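## Task

Scene 1: Push the green button, which sets the recorder's pen carriage moving right away; it travels a single time and never pauses. Each coloured key, while pressed all the way down during carriage travel, makes its pen ink the lane that shares the key's colour; a half-pressed key might also ink. Success means that at the end every printed box has ink along its central crossing line and no ink lies anywhere outside a box. On the ruler at the sheet's edge the pens begin at 68 mm and advance at 9.61 mm/s. Arm bases in metres, heading in degrees counter-clockwise from +x: arm1 x=+0.65 y=+0.36 z=+0.74 heading -166; arm2 x=+0.65 y=-0.36 z=+0.77 heading +169; arm3 x=-0.65 y=+0.10 z=+0.76 heading +8; arm4 x=-0.08 y=-0.65 z=+0.81 heading +98. Anything that stays correct only because a robot is still holding it at the end is not counted.

## Robot and tools

Robots: four identical i2rt Big YAM arms named arm1, arm2, arm3, arm4, each with six revolute joints, a two-finger gripper and a wrist camera (sitting above the hand, looking toward the fingertips when joints 1 and 6 are 0 and the hand is level). Reach is roughly 1.0 m from the joint1 axis. A fixed room camera, cam_sheet, looks down on the recorder sheet. Arms do not coordinate with one another; each moves independently.

Frame: a single shared scene frame, origin on the floor, +z up, metres. Foot positions and headings are given in the task text. The hand point is midway between the fingertips; its z axis runs along the fingers, its y axis is the opening direction. Joint angles, not poses, are what you command.

execute_actions(actions, cameras): actions is a list holding exactly one action object, or empty (empty just returns state and images). The action is keyed by arm name; each arm takes {"joints": {...}} with absolute target values by name, not offsets. Keys and ranges: joint1_rad -2.879 to 2.879 (rotation about the foot, positive counter-clockwise seen from above, 0 points along the foot's heading); joint2_rad 0 to 3.141 (shoulder; 0 has the upper arm lying back roughly level, increasing lifts it up then forward); joint3_rad 0 to 3.019 (elbow; 0 folds forearm onto upper arm, increasing opens it); joint4_rad -1.692 to 1.57 (hand pitch, positive tips fingers up); joint5_rad -1.57 to 1.57 (hand yaw, positive toward the arm's right); joint6_rad -2.094 to 2.094 (hand roll, positive clockwise viewed from behind the hand); gripper_m 0 to 0.093 (fingertip separation in metres). Done tolerances: ±0.045, ±0.14, ±0.09, ±0.055, ±0.03, ±0.035 rad for joints 1-6, ±0.003 m for the gripper. Every listed motion begins at once and may finish at different times; one action lasts at most 15 s. Omitted joints or arms can keep driving toward earlier targets. Unknown keys or out-of-range numbers reject the whole call with no motion. cameras chooses which images come back (null, omitted or ["all"] = every camera, [] = none); the pictures line lists them in returned order.

wait(seconds): 0 to 10 s, commands nothing, returns state and images. Its time counts until all robots are still.

zoom_image(camera, region): enlarges [x0, y0, x1, y1] pixels (top-left origin, at most 504 by 504) of that camera's most recent full image.

read_manual(section): returns only licence texts; no motion.

finished_scene(scene): ends scene 1 or 2 irreversibly, reports success and gives the next task.

Result lines: joint_positions gives current readings. joint_status tells how each commanded joint finished: off_target (stopped short, may still push), contact_stop or time_out (target dropped, joint holds where it stopped; a timed-out joint may keep a target within 0.375, 0.375, 0.113, 0.225, 0.075, 0.3 rad of its position for joints 1-6 and resume if freed), not_followed (a self/inter-arm clearance check refused the arm's targets; the gripper part still runs; the refused targets may be retried with later actions). "joint command not followed" with a cause line flags this. on_its_own lists joints acting without a command in this call; "held at" is the held target, not the position. Sending a joint its reported position relieves pushing. Tiny target changes may not move anything. After a reported stop, later execute_actions, wait and finished_scene calls in that same reply are skipped.

Hazards: the arm does not halt on contact and can press hard. A hard press between two arms fails the run; hard impacts may too. The clearance check can be late and ignores fingers, gripper housings and wrist cameras. Motion between postures can swing wide since joints move at different speeds. Avoid drops, slips, slams and heavy pushing. Sustained load heats motors: MOTOR HOT appears from 85 °C; at 100 °C the arm goes limp (OVER-TEMPERATURE FAULT) and falls, and joints then read limit_stop_at_motor_heat until you resend targets. Some heat carries into scene 2.



Cameras: calibration (K, distortion D, T_world_to_cam mapping scene frame to camera frame, pos_world) uses OpenCV conventions; wrist cameras are fisheye 504x504, cam_sheet is pinhole with radial distortion. Per-scene offsets of a few degrees and millimetres are possible; wrist-camera poses derive from joint readings and can be worse. Use the ruler on the sheet border with cam_sheet to time key presses against pen position.

Each tool is called after ">>>" as name(argument=value, ...) on one line, values as JSON.

## Session

>>> execute_actions(actions=[])

Scene clock: 0.00 s.
arm1.joint_positions: joint1_rad=-0.705 joint2_rad=+0.468 joint3_rad=+1.641 joint4_rad=-1.440 joint5_rad=+0.013 joint6_rad=+0.427 gripper_m=+0.094
arm1.joint_status: not commanded
arm1.hand: x=+0.5542 y=+0.4055 z=+1.3918 quat_wxyz=(+0.021, -0.719, +0.346, +0.602) (m; scene frame)
arm2.joint_positions: joint1_rad=-0.864 joint2_rad=+0.463 joint3_rad=+1.435 joint4_rad=-1.284 joint5_rad=-0.004 joint6_rad=-0.074 gripper_m=+0.095
arm2.joint_status: not commanded
arm2.hand: x=+0.5726 y=-0.2178 z=+1.3676 quat_wxyz=(-0.315, +0.711, -0.383, -0.498) (m; scene frame)
arm3.joint_positions: joint1_rad=+0.021 joint2_rad=+0.443 joint3_rad=+1.719 joint4_rad=-1.559 joint5_rad=+0.234 joint6_rad=-0.442 gripper_m=+0.095
arm3.joint_status: not commanded
arm3.hand: x=-0.5956 y=+0.0699 z=+1.4172 quat_wxyz=(-0.579, +0.170, -0.778, +0.177) (m; scene frame)
arm4.joint_positions: joint1_rad=+0.425 joint2_rad=+0.294 joint3_rad=+1.608 joint4_rad=-1.219 joint5_rad=-0.209 joint6_rad=-0.745 gripper_m=+0.094
arm4.joint_status: not commanded
arm4.hand: x=-0.1110 y=-0.6481 z=+1.5036 quat_wxyz=(-0.518, +0.673, -0.017, -0.528) (m; scene frame)
pictures: arm1_cam_wrist, arm2_cam_wrist, arm3_cam_wrist, arm4_cam_wrist, cam_sheet
Images, in order (width x height): arm1_cam_wrist 504x504, arm2_cam_wrist 504x504, arm3_cam_wrist 504x504, arm4_cam_wrist 504x504, cam_sheet 504x504.

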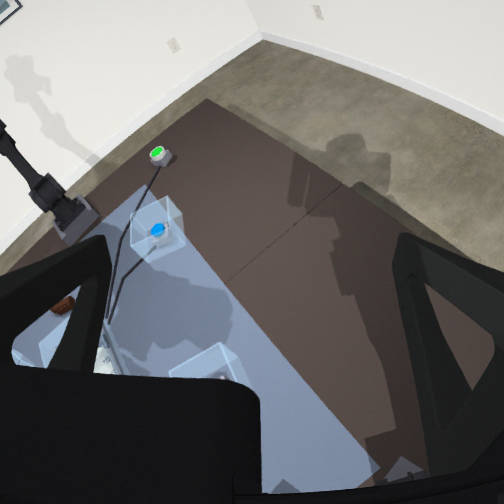

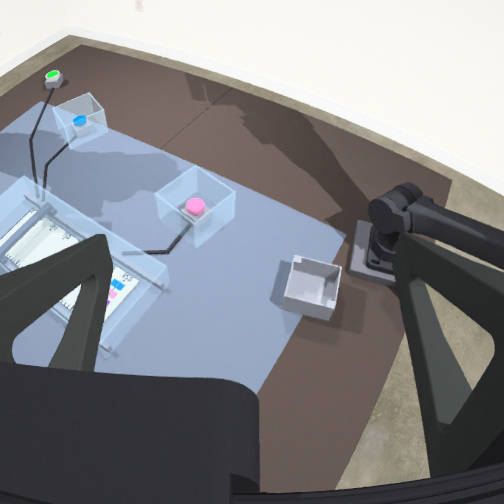

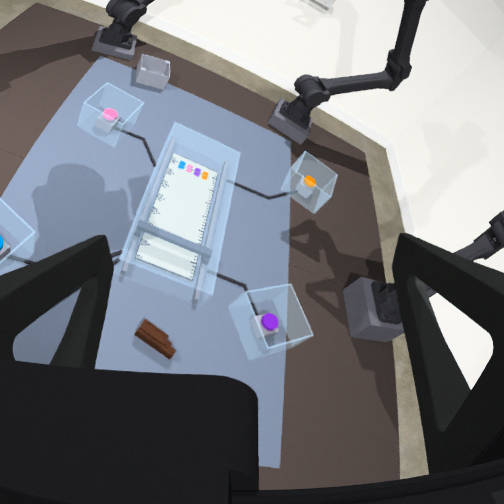

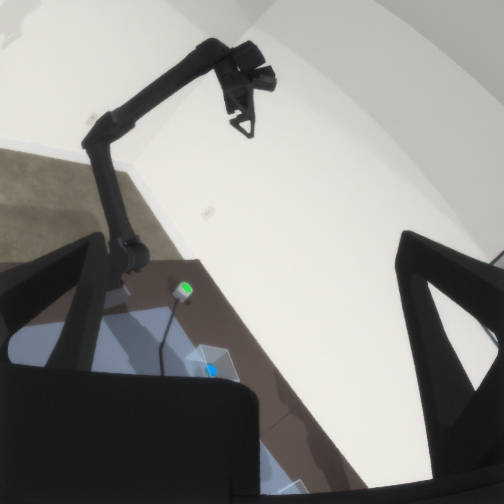

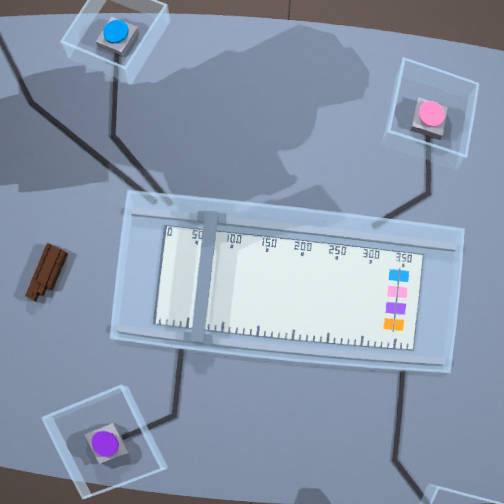

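>>> zoom_image(camera="cam_sheet", region=[100, 180, 480, 380])

>>> zoom_image(camera="cam_sheet", region=[340, 240, 440, 360])

>>> zoom_image(camera="arm3_cam_wrist", region=[0, 40, 400, 380])

>>> zoom_image(camera="arm2_cam_wrist", region=[0, 40, 400, 340])

Region (100, 180, 480, 380) of cam_sheet's 504x504 image, scaled by 1.326, with more detail than that image has; it fills the top 265 rows of this view, and the rest is white.

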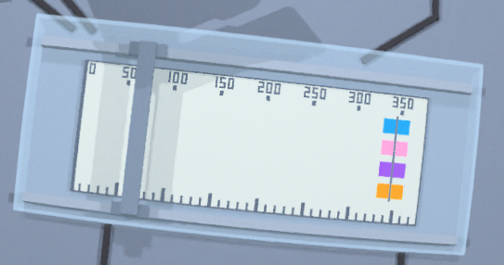

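Region (340, 240, 440, 360) of cam_sheet's 504x504 image, scaled by 4.200, with more detail than that image has.

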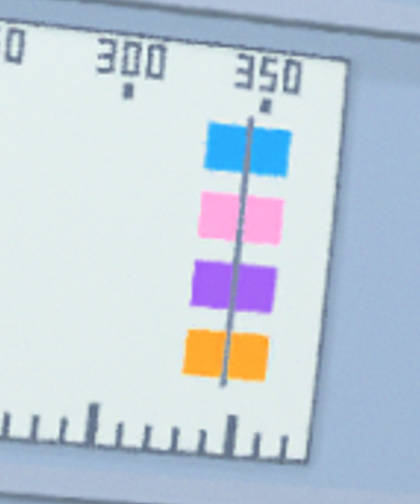

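Region (0, 40, 400, 380) of arm3_cam_wrist's 504x504 image, scaled by 1.260, with more detail than that image has; it fills the top 428 rows of this view, and the rest is white.

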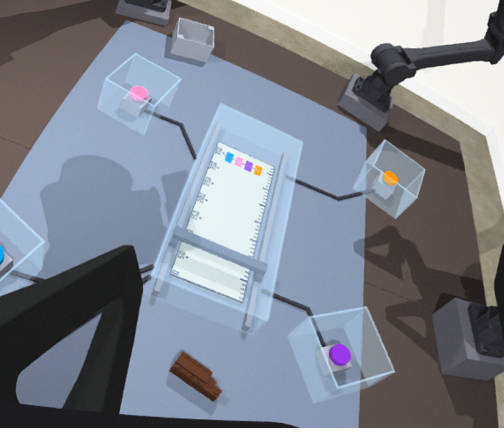

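Region (0, 40, 400, 340) of arm2_cam_wrist's 504x504 image, scaled by 1.260, with more detail than that image has; it fills the top 378 rows of this view, and the rest is white.

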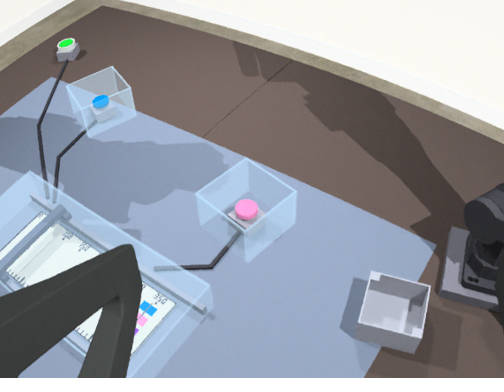

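>>> execute_actions(actions=[{"arm1":{"joints":{"joint1_rad":0.07,"joint2_rad":1.521,"joint3_rad":1.451,"joint4_rad":-1.5,"joint5_rad":0,"joint6_rad":0,"gripper_m":0.0}},"arm2":{"joints":{"joint1_rad":0.355,"joint2_rad":1.237,"joint3_rad":1.092,"joint4_rad":-1.426,"joint5_rad":0,"joint6_rad":0,"gripper_m":0.0}},"arm3":{"joints":{"joint1_rad":0.379,"joint2_rad":1.503,"joint3_rad":1.378,"joint4_rad":-1.446,"joint5_rad":0,"joint6_rad":0,"gripper_m":0.0}},"arm4":{"joints":{"joint1_rad":0.239,"joint2_rad":1.363,"joint3_rad":1.099,"joint4_rad":-1.307,"joint5_rad":0,"joint6_rad":0,"gripper_m":0.0}}}])

Scene clock: 56.10 s.
arm1.joint_positions: joint1_rad=+0.073 joint2_rad=+1.506 joint3_rad=+1.456 joint4_rad=-1.489 joint5_rad=+0.003 joint6_rad=+0.011 gripper_m=+0.001
arm1.joint_status: all done
arm1.hand: x=+0.2143 y=+0.2216 z=+0.9860 quat_wxyz=(-0.001, -0.989, -0.149, +0.009) (m; scene frame)
arm2.joint_positions: joint1_rad=+0.355 joint2_rad=+1.239 joint3_rad=+1.075 joint4_rad=-1.418 joint5_rad=+0.001 joint6_rad=-0.012 gripper_m=+0.001
arm2.joint_status: all done
arm2.hand: x=+0.3180 y=-0.4115 z=+0.9707 quat_wxyz=(-0.001, +0.996, +0.084, +0.004) (m; scene frame)
arm3.joint_positions: joint1_rad=+0.369 joint2_rad=+1.496 joint3_rad=+1.370 joint4_rad=-1.449 joint5_rad=+0.004 joint6_rad=-0.011 gripper_m=+0.001
arm3.joint_status: all done
arm3.hand: x=-0.2672 y=+0.3143 z=+0.9855 quat_wxyz=(-0.001, +0.258, -0.966, +0.004) (m; scene frame)
arm4.joint_positions: joint1_rad=+0.242 joint2_rad=+1.364 joint3_rad=+1.074 joint4_rad=-1.300 joint5_rad=-0.002 joint6_rad=-0.012 gripper_m=+0.001
arm4.joint_status: all done
arm4.hand: x=-0.2159 y=-0.3032 z=+0.9644 quat_wxyz=(+0.013, +0.831, -0.556, +0.005) (m; scene frame)
pictures: arm1_cam_wrist, arm2_cam_wrist, arm3_cam_wrist, arm4_cam_wrist, cam_sheet
camera_calibration (this result's frames):
arm1_cam_wrist: T_world_to_cam=[[-0.304075, 0.952644, -0.00295506, -0.140118], [0.785625, 0.252516, 0.564826, -0.772777], [0.538824, 0.169428, -0.825205, 0.786263], [0, 0, 0, 1]] pos_world=[0.14085, 0.195407, 1.0849]
arm2_cam_wrist: T_world_to_cam=[[-0.139618, 0.990205, 0.000322382, 0.449791], [0.79718, 0.112208, 0.593223, -0.779806], [0.587377, 0.0830814, -0.805038, 0.750378], [0, 0, 0, 1]] pos_world=[0.24369, -0.420227, 1.06654]
arm3_cam_wrist: T_world_to_cam=[[0.49458, -0.869111, 0.00610342, 0.397496], [-0.702441, -0.395579, 0.591688, -0.641231], [-0.511828, -0.296924, -0.806144, 0.876457], [0, 0, 0, 1]] pos_world=[-0.198425, 0.352052, 1.08353]
arm4_cam_wrist: T_world_to_cam=[[0.92432, 0.381357, -0.0141155, 0.326377], [0.309013, -0.726247, 0.614065, -0.742339], [0.223927, -0.571955, -0.789129, 0.76178], [0, 0, 0, 1]] pos_world=[-0.242867, -0.227885, 1.06159]
Images, in order (width x height): arm1_cam_wrist 504x504, arm2_cam_wrist 504x504, arm3_cam_wrist 504x504, arm4_cam_wrist 504x504, cam_sheet 504x504.

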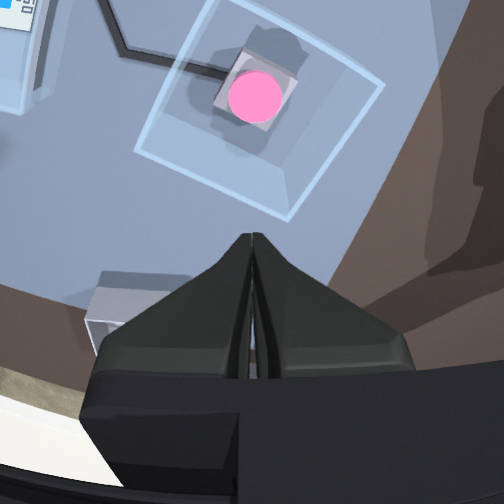

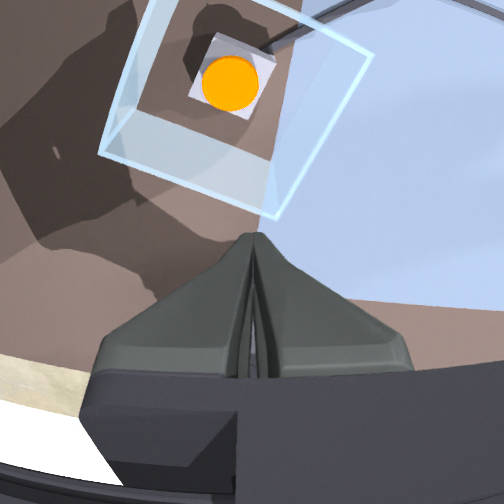

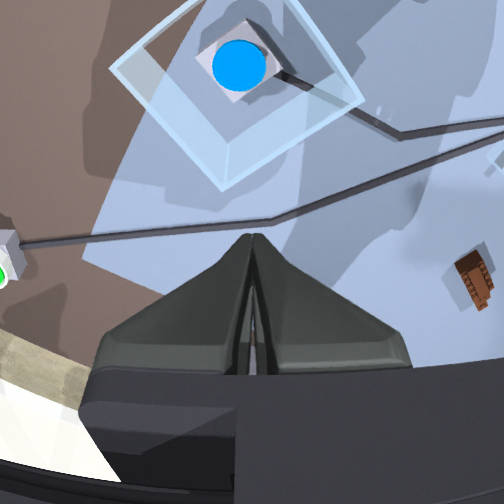

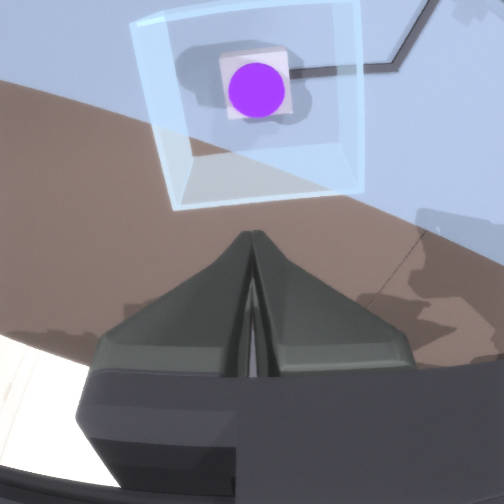

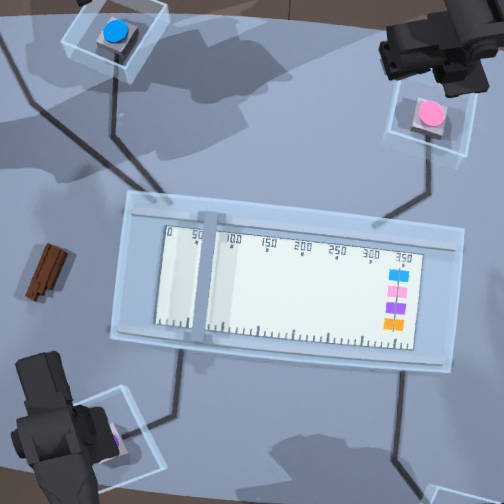

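>>> execute_actions(actions=[{"arm1":{"joints":{"joint1_rad":0.07,"joint2_rad":1.605,"joint3_rad":1.226,"joint4_rad":-1.192}},"arm2":{"joints":{"joint1_rad":0.393,"joint2_rad":1.362,"joint3_rad":0.872,"joint4_rad":-1.081}},"arm3":{"joints":{"joint1_rad":0.39,"joint2_rad":1.638,"joint3_rad":1.21,"joint4_rad":-1.143}},"arm4":{"joints":{"joint2_rad":1.505,"joint3_rad":0.9,"joint4_rad":-0.965}}}])

Scene clock: 71.93 s.
arm1.joint_positions: joint1_rad=+0.073 joint2_rad=+1.604 joint3_rad=+1.226 joint4_rad=-1.203 joint5_rad=+0.003 joint6_rad=+0.011 gripper_m=+0.001
arm1.joint_status: all done
arm1.hand: x=+0.2151 y=+0.2217 z=+0.8579 quat_wxyz=(+0.003, -0.989, -0.149, -0.011) (m; scene frame)
arm2.joint_positions: joint1_rad=+0.388 joint2_rad=+1.369 joint3_rad=+0.853 joint4_rad=-1.090 joint5_rad=+0.001 joint6_rad=-0.012 gripper_m=+0.001
arm2.joint_status: all done
arm2.hand: x=+0.3202 y=-0.4227 z=+0.8493 quat_wxyz=(-0.002, +0.995, +0.101, +0.016) (m; scene frame)
arm3.joint_positions: joint1_rad=+0.377 joint2_rad=+1.645 joint3_rad=+1.198 joint4_rad=-1.155 joint5_rad=+0.004 joint6_rad=-0.011 gripper_m=+0.001
arm3.joint_status: all done
arm3.hand: x=-0.2549 y=+0.3244 z=+0.8583 quat_wxyz=(+0.012, +0.261, -0.965, +0.008) (m; scene frame)
arm4.joint_positions: joint1_rad=+0.242 joint2_rad=+1.517 joint3_rad=+0.878 joint4_rad=-0.974 joint5_rad=-0.002 joint6_rad=-0.011 gripper_m=+0.001
arm4.joint_status: all done
arm4.hand: x=-0.2150 y=-0.3098 z=+0.8434 quat_wxyz=(+0.019, +0.831, -0.556, +0.014) (m; scene frame)
pictures: arm1_cam_wrist, arm2_cam_wrist, arm3_cam_wrist, arm4_cam_wrist, cam_sheet
camera_calibration (this result's frames):
arm1_cam_wrist: T_world_to_cam=[[-0.304008, 0.952665, -0.00289705, -0.140409], [0.762576, 0.245168, 0.598641, -0.723531], [0.571014, 0.179782, -0.801012, 0.650074], [0, 0, 0, 1]] pos_world=[0.13786, 0.194278, 0.953446]
arm2_cam_wrist: T_world_to_cam=[[-0.173158, 0.984894, 0.000804393, 0.469294], [0.778692, 0.136405, 0.612399, -0.708398], [0.603038, 0.106668, -0.790549, 0.64494], [0, 0, 0, 1]] pos_world=[0.243962, -0.434371, 0.943301]
arm3_cam_wrist: T_world_to_cam=[[0.500584, -0.865668, 0.00596247, 0.401495], [-0.685567, -0.392214, 0.613323, -0.568738], [-0.528596, -0.311107, -0.789809, 0.769535], [0, 0, 0, 1]] pos_world=[-0.184117, 0.363903, 0.954212]
arm4_cam_wrist: T_world_to_cam=[[0.924466, 0.380993, -0.0143553, 0.32653], [0.303931, -0.713698, 0.631079, -0.684715], [0.230192, -0.587774, -0.775586, 0.64738], [0, 0, 0, 1]] pos_world=[-0.242781, -0.232572, 0.938896]
Images, in order (width x height): arm1_cam_wrist 504x504, arm2_cam_wrist 504x504, arm3_cam_wrist 504x504, arm4_cam_wrist 504x504, cam_sheet 504x504.

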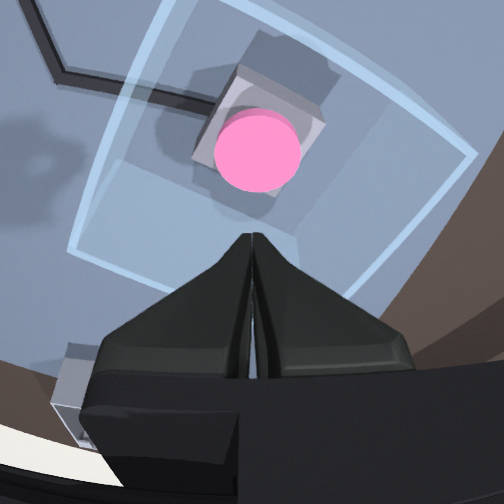

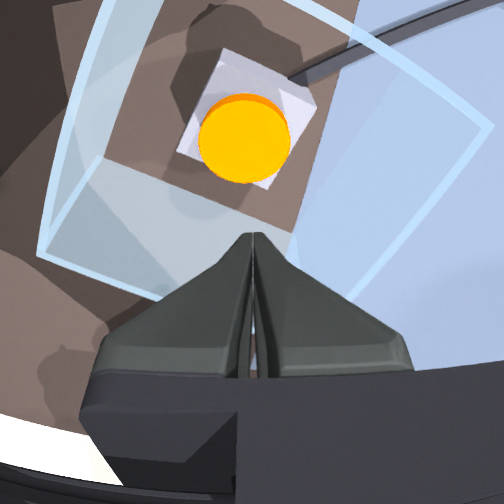

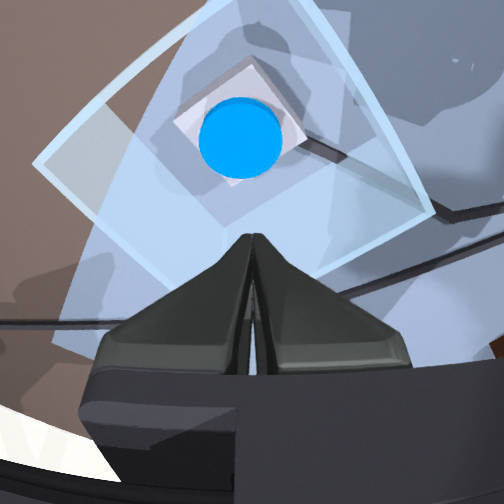

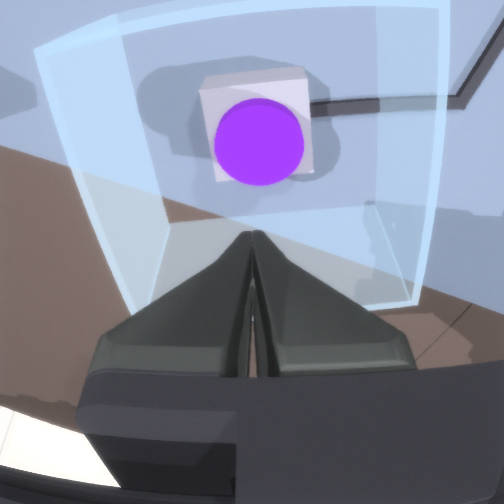

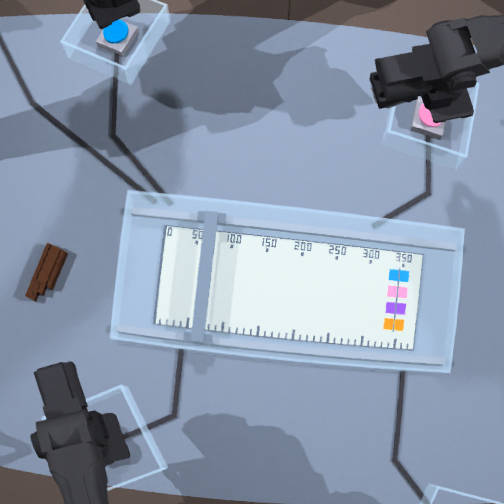

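>>> execute_actions(actions=[{"arm1":{"joints":{"joint2_rad":1.675,"joint3_rad":1.14,"joint4_rad":-1.036}},"arm2":{"joints":{"joint2_rad":1.447,"joint3_rad":0.803,"joint4_rad":-0.927}},"arm3":{"joints":{"joint2_rad":1.713,"joint3_rad":1.135,"joint4_rad":-0.993}},"arm4":{"joints":{"joint2_rad":1.585,"joint3_rad":0.852,"joint4_rad":-0.838}}}])

Scene clock: 84.37 s.
arm1.joint_positions: joint1_rad=+0.073 joint2_rad=+1.660 joint3_rad=+1.148 joint4_rad=-1.047 joint5_rad=+0.003 joint6_rad=+0.011 gripper_m=+0.001
arm1.joint_status: all done
arm1.hand: x=+0.2118 y=+0.2206 z=+0.8067 quat_wxyz=(+0.001, -0.989, -0.149, +0.000) (m; scene frame)
arm2.joint_positions: joint1_rad=+0.388 joint2_rad=+1.454 joint3_rad=+0.796 joint4_rad=-0.937 joint5_rad=+0.001 joint6_rad=-0.012 gripper_m=+0.001
arm2.joint_status: all done
arm2.hand: x=+0.3147 y=-0.4238 z=+0.8031 quat_wxyz=(-0.001, +0.995, +0.101, +0.010) (m; scene frame)
arm3.joint_positions: joint1_rad=+0.377 joint2_rad=+1.712 joint3_rad=+1.136 joint4_rad=-1.004 joint5_rad=+0.004 joint6_rad=-0.011 gripper_m=+0.001
arm3.joint_status: all done
arm3.hand: x=-0.2498 y=+0.3271 z=+0.8078 quat_wxyz=(+0.002, +0.261, -0.965, +0.005) (m; scene frame)
arm4.joint_positions: joint1_rad=+0.242 joint2_rad=+1.589 joint3_rad=+0.847 joint4_rad=-0.847 joint5_rad=-0.002 joint6_rad=-0.011 gripper_m=+0.001
arm4.joint_status: all done
arm4.hand: x=-0.2183 y=-0.3030 z=+0.8081 quat_wxyz=(+0.013, +0.831, -0.556, +0.005) (m; scene frame)
pictures: arm1_cam_wrist, arm2_cam_wrist, arm3_cam_wrist, arm4_cam_wrist, cam_sheet
camera_calibration (this result's frames):
arm1_cam_wrist: T_world_to_cam=[[-0.304043, 0.952654, -0.00292775, -0.140455], [0.774796, 0.249065, 0.581083, -0.679322], [0.5543, 0.174406, -0.813839, 0.626194], [0, 0, 0, 1]] pos_world=[0.136532, 0.193788, 0.903952]
arm2_cam_wrist: T_world_to_cam=[[-0.173153, 0.984895, 0.000637894, 0.469538], [0.785071, 0.137631, 0.603921, -0.670453], [0.594711, 0.105072, -0.797044, 0.619027], [0, 0, 0, 1]] pos_world=[0.239513, -0.435213, 0.897993]
arm3_cam_wrist: T_world_to_cam=[[0.500547, -0.865688, 0.00608596, 0.401457], [-0.69656, -0.398561, 0.596618, -0.520308], [-0.51406, -0.302875, -0.802502, 0.744395], [0, 0, 0, 1]] pos_world=[-0.18071, 0.36562, 0.90536]
arm4_cam_wrist: T_world_to_cam=[[0.924466, 0.381005, -0.014098, 0.326217], [0.308896, -0.726802, 0.613468, -0.645195], [0.223488, -0.571485, -0.789594, 0.639595], [0, 0, 0, 1]] pos_world=[-0.24522, -0.2277, 0.905425]
Images, in order (width x height): arm1_cam_wrist 504x504, arm2_cam_wrist 504x504, arm3_cam_wrist 504x504, arm4_cam_wrist 504x504, cam_sheet 504x504.

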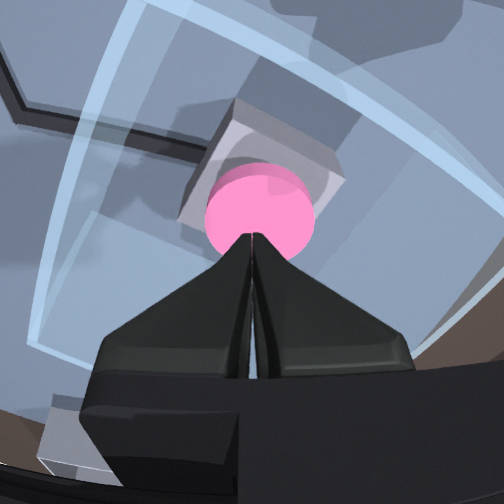

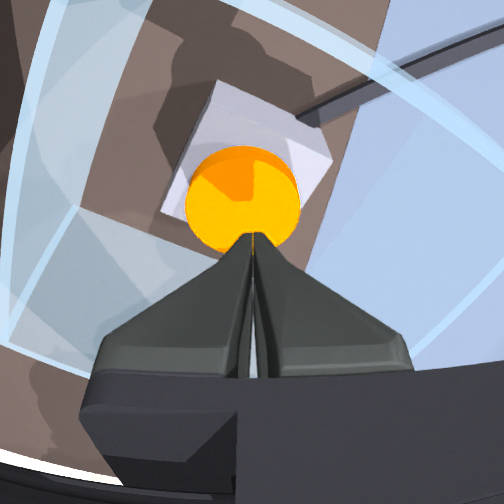

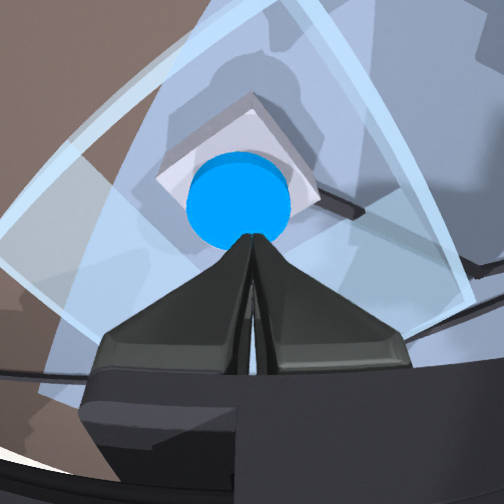

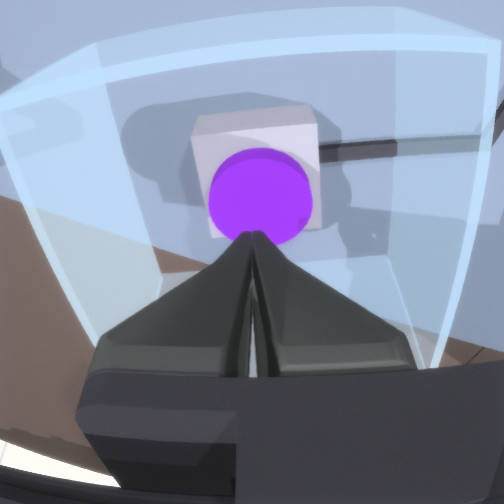

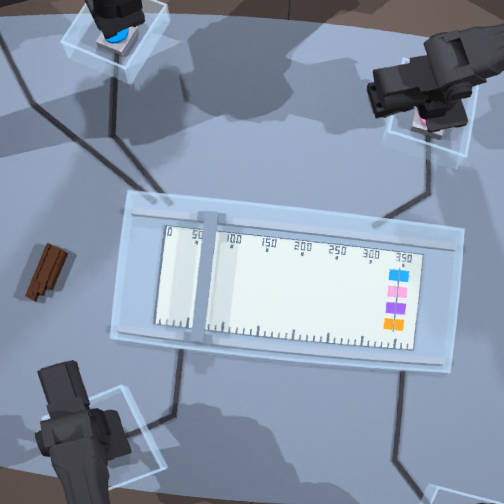

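>>> execute_actions(actions=[{"arm1":{"joints":{"joint2_rad":1.72,"joint3_rad":1.10,"joint4_rad":-0.951}},"arm2":{"joints":{"joint2_rad":1.504,"joint3_rad":0.771,"joint4_rad":-0.838}},"arm3":{"joints":{"joint2_rad":1.765,"joint3_rad":1.102,"joint4_rad":-0.908}},"arm4":{"joints":{"joint2_rad":1.656,"joint3_rad":0.824,"joint4_rad":-0.739}}}])

Scene clock: 94.57 s.
arm1.joint_positions: joint1_rad=+0.073 joint2_rad=+1.691 joint3_rad=+1.114 joint4_rad=-0.968 joint5_rad=+0.003 joint6_rad=+0.011 gripper_m=+0.001
arm1.joint_status: all done
arm1.hand: x=+0.2099 y=+0.2199 z=+0.7823 quat_wxyz=(+0.000, -0.989, -0.149, +0.007) (m; scene frame)
arm2.joint_positions: joint1_rad=+0.388 joint2_rad=+1.498 joint3_rad=+0.772 joint4_rad=-0.855 joint5_rad=+0.001 joint6_rad=-0.012 gripper_m=+0.001
arm2.joint_status: all done
arm2.hand: x=+0.3108 y=-0.4245 z=+0.7819 quat_wxyz=(-0.001, +0.995, +0.101, +0.003) (m; scene frame)
arm3.joint_positions: joint1_rad=+0.377 joint2_rad=+1.755 joint3_rad=+1.106 joint4_rad=-0.920 joint5_rad=+0.004 joint6_rad=-0.011 gripper_m=+0.001
arm3.joint_status: all done
arm3.hand: x=-0.2476 y=+0.3282 z=+0.7796 quat_wxyz=(-0.003, +0.261, -0.965, +0.003) (m; scene frame)
arm4.joint_positions: joint1_rad=+0.242 joint2_rad=+1.659 joint3_rad=+0.820 joint4_rad=-0.749 joint5_rad=-0.002 joint6_rad=-0.011 gripper_m=+0.001
arm4.joint_status: all done
arm4.hand: x=-0.2188 y=-0.3028 z=+0.7762 quat_wxyz=(+0.012, +0.831, -0.556, +0.004) (m; scene frame)
pictures: arm1_cam_wrist, arm2_cam_wrist, arm3_cam_wrist, arm4_cam_wrist, cam_sheet
camera_calibration (this result's frames):
arm1_cam_wrist: T_world_to_cam=[[-0.304067, 0.952646, -0.0029483, -0.14047], [0.782947, 0.251663, 0.568911, -0.656297], [0.542713, 0.170679, -0.822394, 0.617503], [0, 0, 0, 1]] pos_world=[0.136006, 0.193589, 0.880791]
arm2_cam_wrist: T_world_to_cam=[[-0.173149, 0.984896, 0.000411864, 0.469784], [0.793586, 0.139268, 0.592306, -0.647391], [0.583302, 0.102884, -0.805713, 0.613922], [0, 0, 0, 1]] pos_world=[0.237001, -0.43569, 0.877905]
arm3_cam_wrist: T_world_to_cam=[[0.500526, -0.8657, 0.00615294, 0.401447], [-0.702426, -0.40195, 0.587395, -0.494689], [-0.506035, -0.298328, -0.809277, 0.729061], [0, 0, 0, 1]] pos_world=[-0.179487, 0.366192, 0.878121]
arm4_cam_wrist: T_world_to_cam=[[0.924466, 0.381006, -0.0140718, 0.326181], [0.309392, -0.728113, 0.611659, -0.6242], [0.2228, -0.569812, -0.790996, 0.616031], [0, 0, 0, 1]] pos_world=[-0.245672, -0.227744, 0.873666]
Images, in order (width x height): arm1_cam_wrist 504x504, arm2_cam_wrist 504x504, arm3_cam_wrist 504x504, arm4_cam_wrist 504x504, cam_sheet 504x504.

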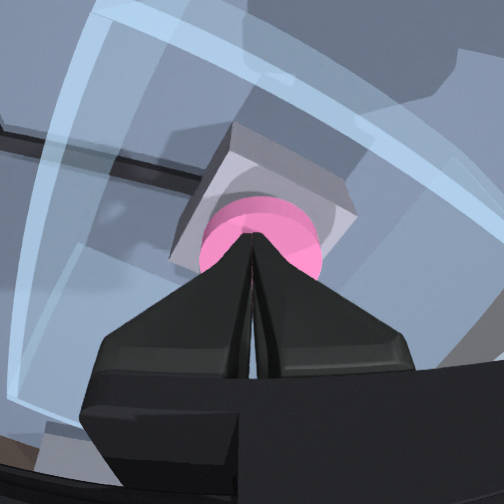

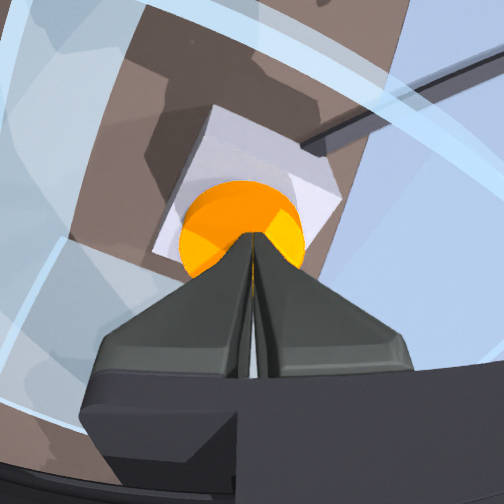

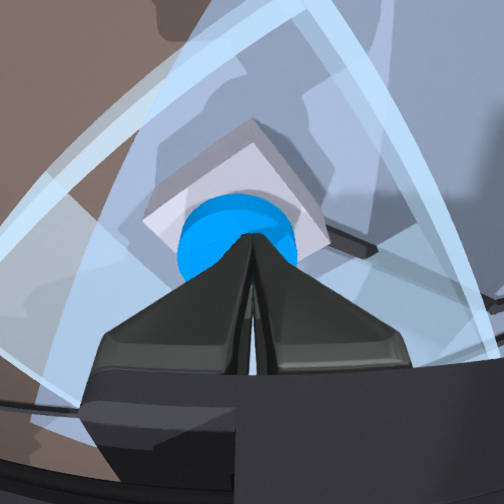

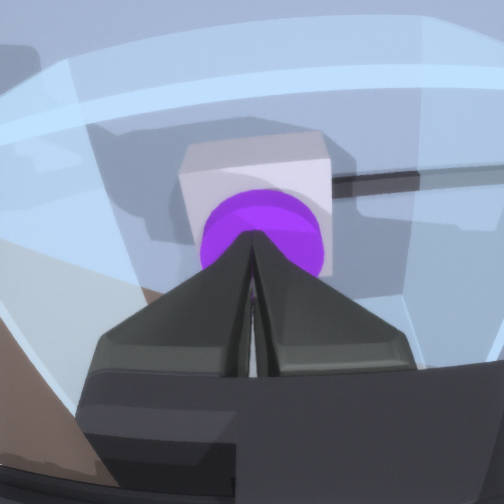

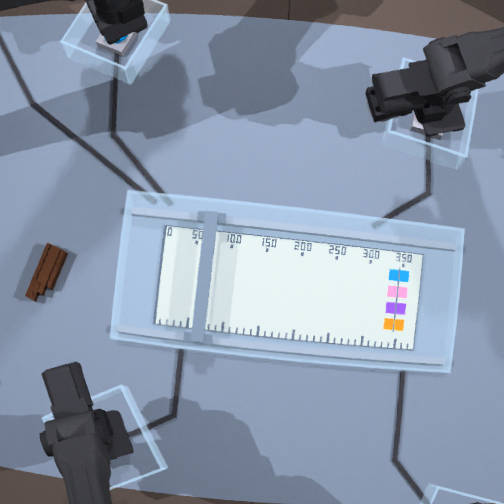

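>>> execute_actions(actions=[{"arm1":{"joints":{"joint2_rad":1.78,"joint4_rad":-0.89}},"arm2":{"joints":{"joint2_rad":1.58,"joint4_rad":-0.762}},"arm3":{"joints":{"joint2_rad":1.825,"joint4_rad":-0.848}},"arm4":{"joints":{"joint2_rad":1.72,"joint4_rad":-0.675}}}])

Scene clock: 100.13 s.
arm1.joint_positions: joint1_rad=+0.073 joint2_rad=+1.697 joint3_rad=+1.114 joint4_rad=-0.937 joint5_rad=+0.003 joint6_rad=+0.011 gripper_m=+0.001
arm1.joint_status: all done
arm1.hand: x=+0.2032 y=+0.2177 z=+0.7797 quat_wxyz=(-0.002, -0.989, -0.149, +0.019) (m; scene frame)
arm2.joint_positions: joint1_rad=+0.388 joint2_rad=+1.507 joint3_rad=+0.773 joint4_rad=-0.825 joint5_rad=+0.001 joint6_rad=-0.012 gripper_m=+0.001
arm2.joint_status: joint4_rad time_out (moved +0.030 of +0.093); the others done
arm2.on_its_own: joint4_rad reads -0.825 and still pushes toward -0.762 since a time_out
arm2.hand: x=+0.3044 y=-0.4257 z=+0.7792 quat_wxyz=(+0.000, +0.995, +0.101, -0.008) (m; scene frame)
arm3.joint_positions: joint1_rad=+0.377 joint2_rad=+1.773 joint3_rad=+1.106 joint4_rad=-0.876 joint5_rad=+0.004 joint6_rad=-0.011 gripper_m=+0.001
arm3.joint_status: all done
arm3.hand: x=-0.2400 y=+0.3326 z=+0.7717 quat_wxyz=(-0.016, +0.261, -0.965, +0.000) (m; scene frame)
arm4.joint_positions: joint1_rad=+0.242 joint2_rad=+1.677 joint3_rad=+0.820 joint4_rad=-0.706 joint5_rad=-0.002 joint6_rad=-0.010 gripper_m=+0.001
arm4.joint_status: all done
arm4.hand: x=-0.2217 y=-0.2957 z=+0.7695 quat_wxyz=(+0.005, +0.831, -0.557, -0.006) (m; scene frame)
pictures: arm1_cam_wrist, arm2_cam_wrist, arm3_cam_wrist, arm4_cam_wrist, cam_sheet
camera_calibration (this result's frames):
arm1_cam_wrist: T_world_to_cam=[[-0.304108, 0.952633, -0.0029817, -0.140428], [0.796145, 0.255869, 0.548346, -0.636513], [0.523136, 0.164382, -0.836246, 0.635485], [0, 0, 0, 1]] pos_world=[0.131607, 0.192177, 0.880033]
arm2_cam_wrist: T_world_to_cam=[[-0.173149, 0.984896, 0.0000727708, 0.470151], [0.806045, 0.141664, 0.57465, -0.62949], [0.56596, 0.0995588, -0.8184, 0.62936], [0, 0, 0, 1]] pos_world=[0.232612, -0.436532, 0.87677]
arm3_cam_wrist: T_world_to_cam=[[0.500487, -0.865724, 0.00592243, 0.401655], [-0.71527, -0.409634, 0.566206, -0.467151], [-0.487752, -0.287615, -0.824242, 0.740085], [0, 0, 0, 1]] pos_world=[-0.174184, 0.369221, 0.872135]
arm4_cam_wrist: T_world_to_cam=[[0.924903, 0.379953, -0.0137973, 0.325666], [0.313739, -0.742216, 0.592185, -0.602303], [0.214762, -0.552043, -0.805684, 0.630238], [0, 0, 0, 1]] pos_world=[-0.247595, -0.222859, 0.868941]
Images, in order (width x height): arm1_cam_wrist 504x504, arm2_cam_wrist 504x504, arm3_cam_wrist 504x504, arm4_cam_wrist 504x504, cam_sheet 504x504.

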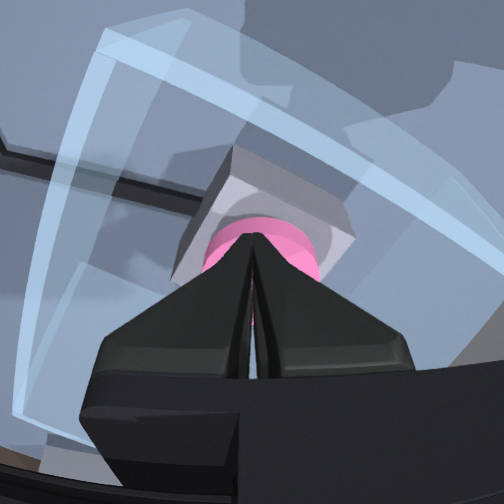

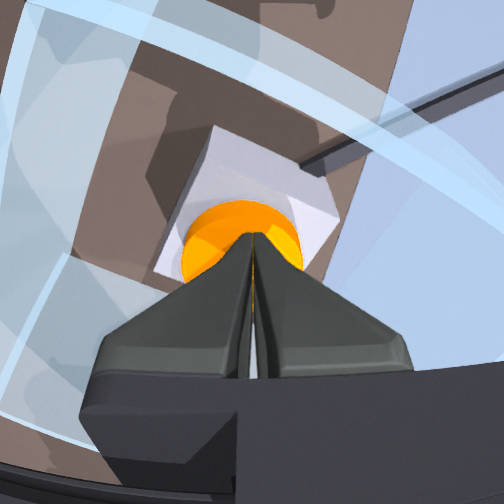

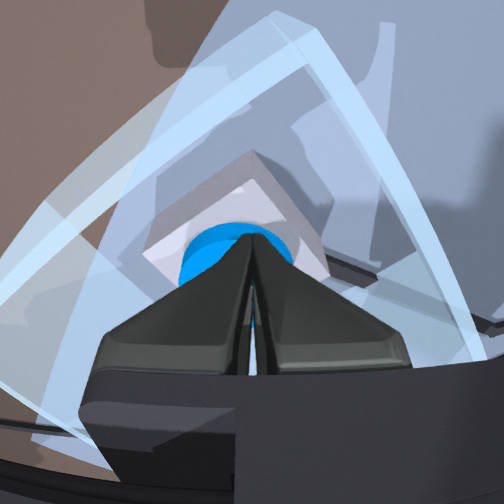

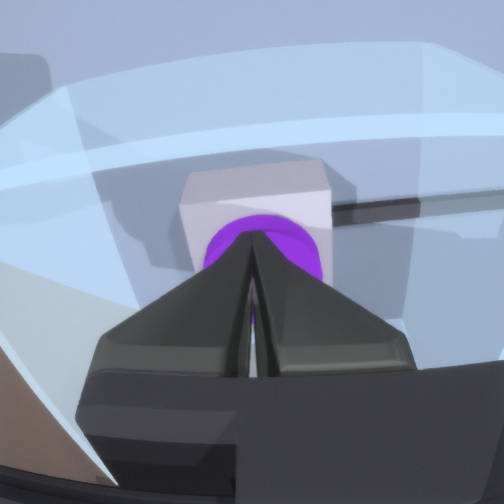

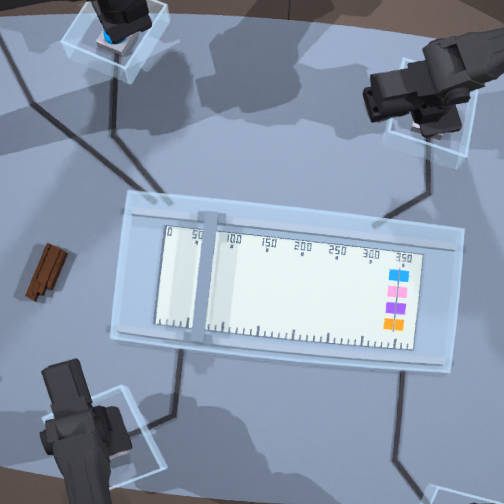

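>>> execute_actions(actions=[], cameras=["cam_sheet","arm4_cam_wrist"])

Scene clock: 102.90 s.
arm1.joint_positions: joint1_rad=+0.073 joint2_rad=+1.697 joint3_rad=+1.114 joint4_rad=-0.937 joint5_rad=+0.003 joint6_rad=+0.011 gripper_m=+0.001
arm1.joint_status: all done
arm1.hand: x=+0.2032 y=+0.2177 z=+0.7797 quat_wxyz=(-0.002, -0.989, -0.149, +0.019) (m; scene frame)
arm2.joint_positions: joint1_rad=+0.388 joint2_rad=+1.507 joint3_rad=+0.773 joint4_rad=-0.825 joint5_rad=+0.001 joint6_rad=-0.012 gripper_m=+0.001
arm2.joint_status: joint4_rad time_out (moved +0.030 of +0.093); the others done
arm2.on_its_own: joint4_rad reads -0.825 and still pushes toward -0.762 since a time_out
arm2.hand: x=+0.3044 y=-0.4257 z=+0.7792 quat_wxyz=(+0.000, +0.995, +0.101, -0.008) (m; scene frame)
arm3.joint_positions: joint1_rad=+0.377 joint2_rad=+1.773 joint3_rad=+1.106 joint4_rad=-0.876 joint5_rad=+0.004 joint6_rad=-0.011 gripper_m=+0.001
arm3.joint_status: all done
arm3.hand: x=-0.2400 y=+0.3326 z=+0.7717 quat_wxyz=(-0.016, +0.261, -0.965, +0.000) (m; scene frame)
arm4.joint_positions: joint1_rad=+0.242 joint2_rad=+1.677 joint3_rad=+0.820 joint4_rad=-0.706 joint5_rad=-0.002 joint6_rad=-0.010 gripper_m=+0.001
arm4.joint_status: all done
arm4.hand: x=-0.2217 y=-0.2957 z=+0.7695 quat_wxyz=(+0.005, +0.831, -0.557, -0.006) (m; scene frame)
pictures: arm4_cam_wrist, cam_sheet
camera_calibration (this result's frames):
arm4_cam_wrist: T_world_to_cam=[[0.924903, 0.379953, -0.0137973, 0.325666], [0.313739, -0.742216, 0.592185, -0.602303], [0.214762, -0.552043, -0.805684, 0.630238], [0, 0, 0, 1]] pos_world=[-0.247595, -0.222859, 0.868941]
Images, in order (width x height): arm4_cam_wrist 504x504, cam_sheet 504x504.

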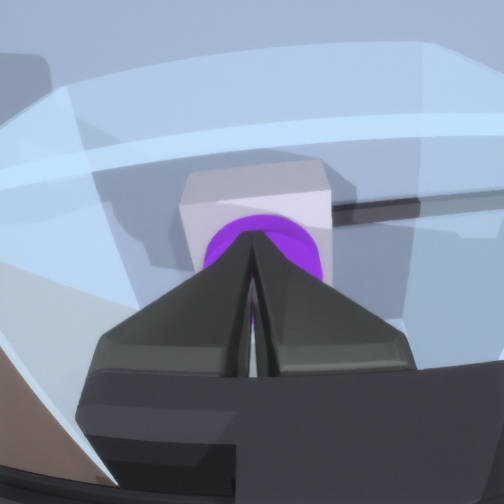

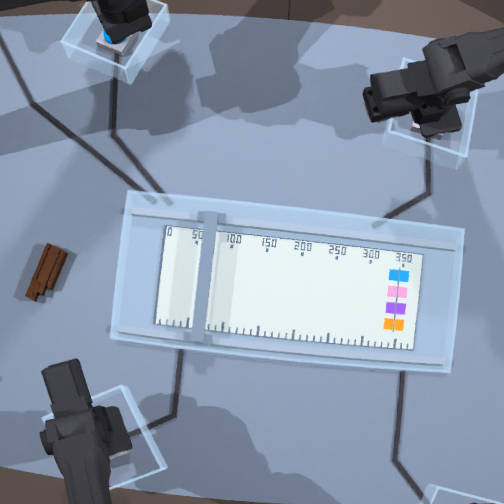

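>>> zoom_image(camera="arm4_cam_wrist", region=[160, 140, 360, 300])

>>> execute_actions(actions=[{"arm1":{"joints":{"joint2_rad":1.86,"joint4_rad":-0.95}},"arm2":{"joints":{"joint2_rad":1.67,"joint4_rad":-0.84}},"arm3":{"joints":{"joint2_rad":1.91,"joint4_rad":-0.89}},"arm4":{"joints":{"joint2_rad":1.81,"joint4_rad":-0.72}}}])

Region (160, 140, 360, 300) of arm4_cam_wrist's 504x504 image, scaled by 2.520, with more detail than that image has; it fills the top 403 rows of this view, and the rest is white.

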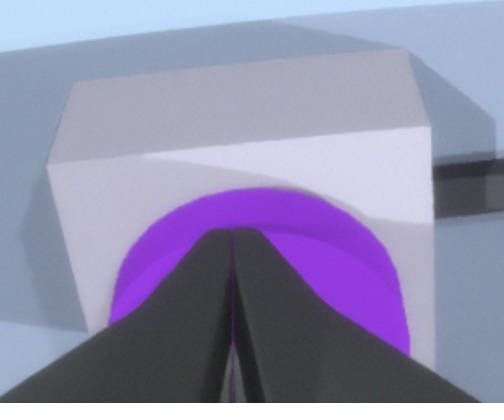

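Scene clock: 113.90 s.
arm1.joint_positions: joint1_rad=+0.073 joint2_rad=+1.713 joint3_rad=+1.132 joint4_rad=-0.966 joint5_rad=+0.003 joint6_rad=+0.011 gripper_m=+0.001
arm1.joint_status: joint2_rad time_out (moved +0.016 of +0.163); the others done
arm1.on_its_own: joint2_rad reads +1.713 and still pushes toward +1.860 since a time_out
arm1.hand: x=+0.2041 y=+0.2180 z=+0.7779 quat_wxyz=(+0.000, -0.989, -0.149, +0.005) (m; scene frame)
arm2.joint_positions: joint1_rad=+0.388 joint2_rad=+1.539 joint3_rad=+0.807 joint4_rad=-0.880 joint5_rad=+0.001 joint6_rad=-0.012 gripper_m=+0.001
arm2.joint_status: all done
arm2.hand: x=+0.3050 y=-0.4256 z=+0.7781 quat_wxyz=(-0.002, +0.995, +0.101, +0.020) (m; scene frame)
arm3.joint_positions: joint1_rad=+0.377 joint2_rad=+1.787 joint3_rad=+1.122 joint4_rad=-0.903 joint5_rad=+0.004 joint6_rad=-0.011 gripper_m=+0.001
arm3.joint_status: all done
arm3.hand: x=-0.2406 y=+0.3322 z=+0.7701 quat_wxyz=(-0.004, +0.261, -0.965, +0.003) (m; scene frame)
arm4.joint_positions: joint1_rad=+0.242 joint2_rad=+1.696 joint3_rad=+0.843 joint4_rad=-0.745 joint5_rad=-0.002 joint6_rad=-0.010 gripper_m=+0.001
arm4.joint_status: all done
arm4.hand: x=-0.2215 y=-0.2964 z=+0.7684 quat_wxyz=(+0.015, +0.831, -0.557, +0.008) (m; scene frame)
pictures: arm1_cam_wrist, arm2_cam_wrist, arm3_cam_wrist, arm4_cam_wrist, cam_sheet
camera_calibration (this result's frames):
arm1_cam_wrist: T_world_to_cam=[[-0.304061, 0.952648, -0.00294306, -0.140475], [0.780873, 0.251002, 0.572044, -0.650591], [0.545696, 0.171638, -0.820217, 0.614832], [0, 0, 0, 1]] pos_world=[0.129805, 0.191594, 0.876049]
arm2_cam_wrist: T_world_to_cam=[[-0.173162, 0.984893, 0.000923283, 0.469483], [0.774081, 0.135518, 0.618412, -0.656269], [0.608944, 0.1078, -0.785854, 0.593193], [0, 0, 0, 1]] pos_world=[0.228081, -0.4374, 0.871574]
arm3_cam_wrist: T_world_to_cam=[[0.500527, -0.865701, 0.00577594, 0.401777], [-0.702702, -0.40237, 0.586777, -0.482076], [-0.50565, -0.297757, -0.809728, 0.726277], [0, 0, 0, 1]] pos_world=[-0.172615, 0.3701, 0.868637]
arm4_cam_wrist: T_world_to_cam=[[0.924901, 0.379943, -0.0141627, 0.325951], [0.306128, -0.722085, 0.620386, -0.619573], [0.225485, -0.578131, -0.784169, 0.606984], [0, 0, 0, 1]] pos_world=[-0.24867, -0.220311, 0.864969]
Images, in order (width x height): arm1_cam_wrist 504x504, arm2_cam_wrist 504x504, arm3_cam_wrist 504x504, arm4_cam_wrist 504x504, cam_sheet 504x504.

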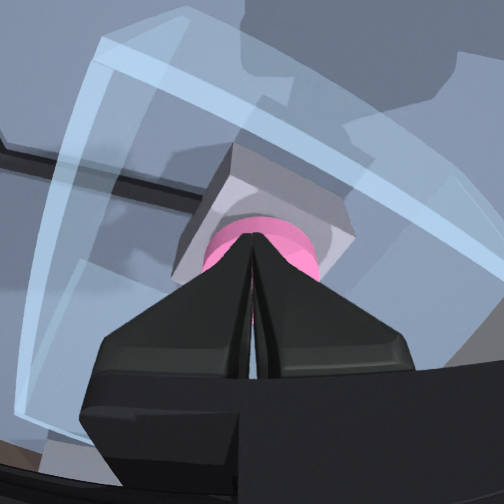

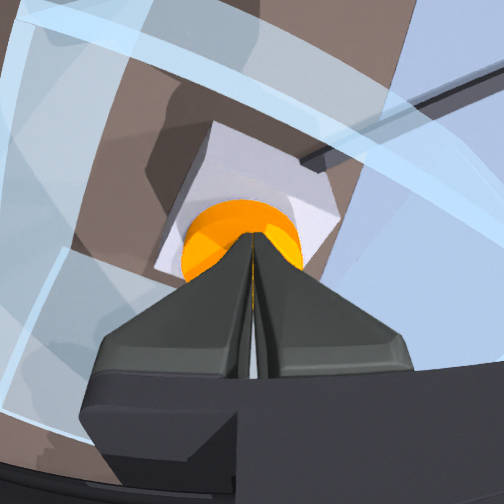

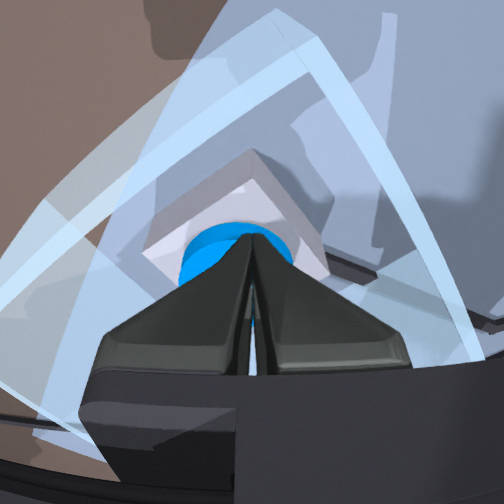

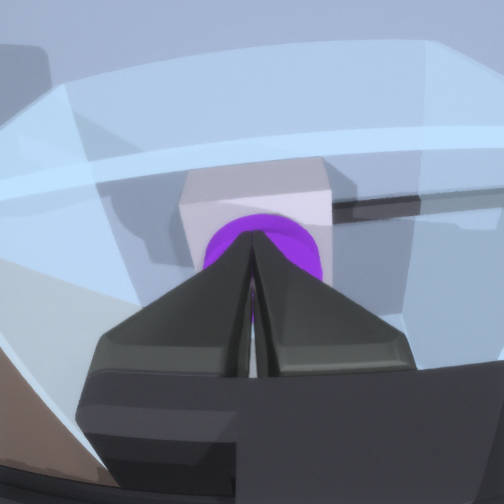

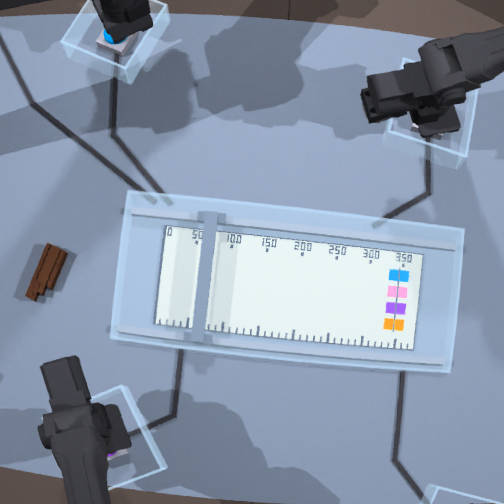

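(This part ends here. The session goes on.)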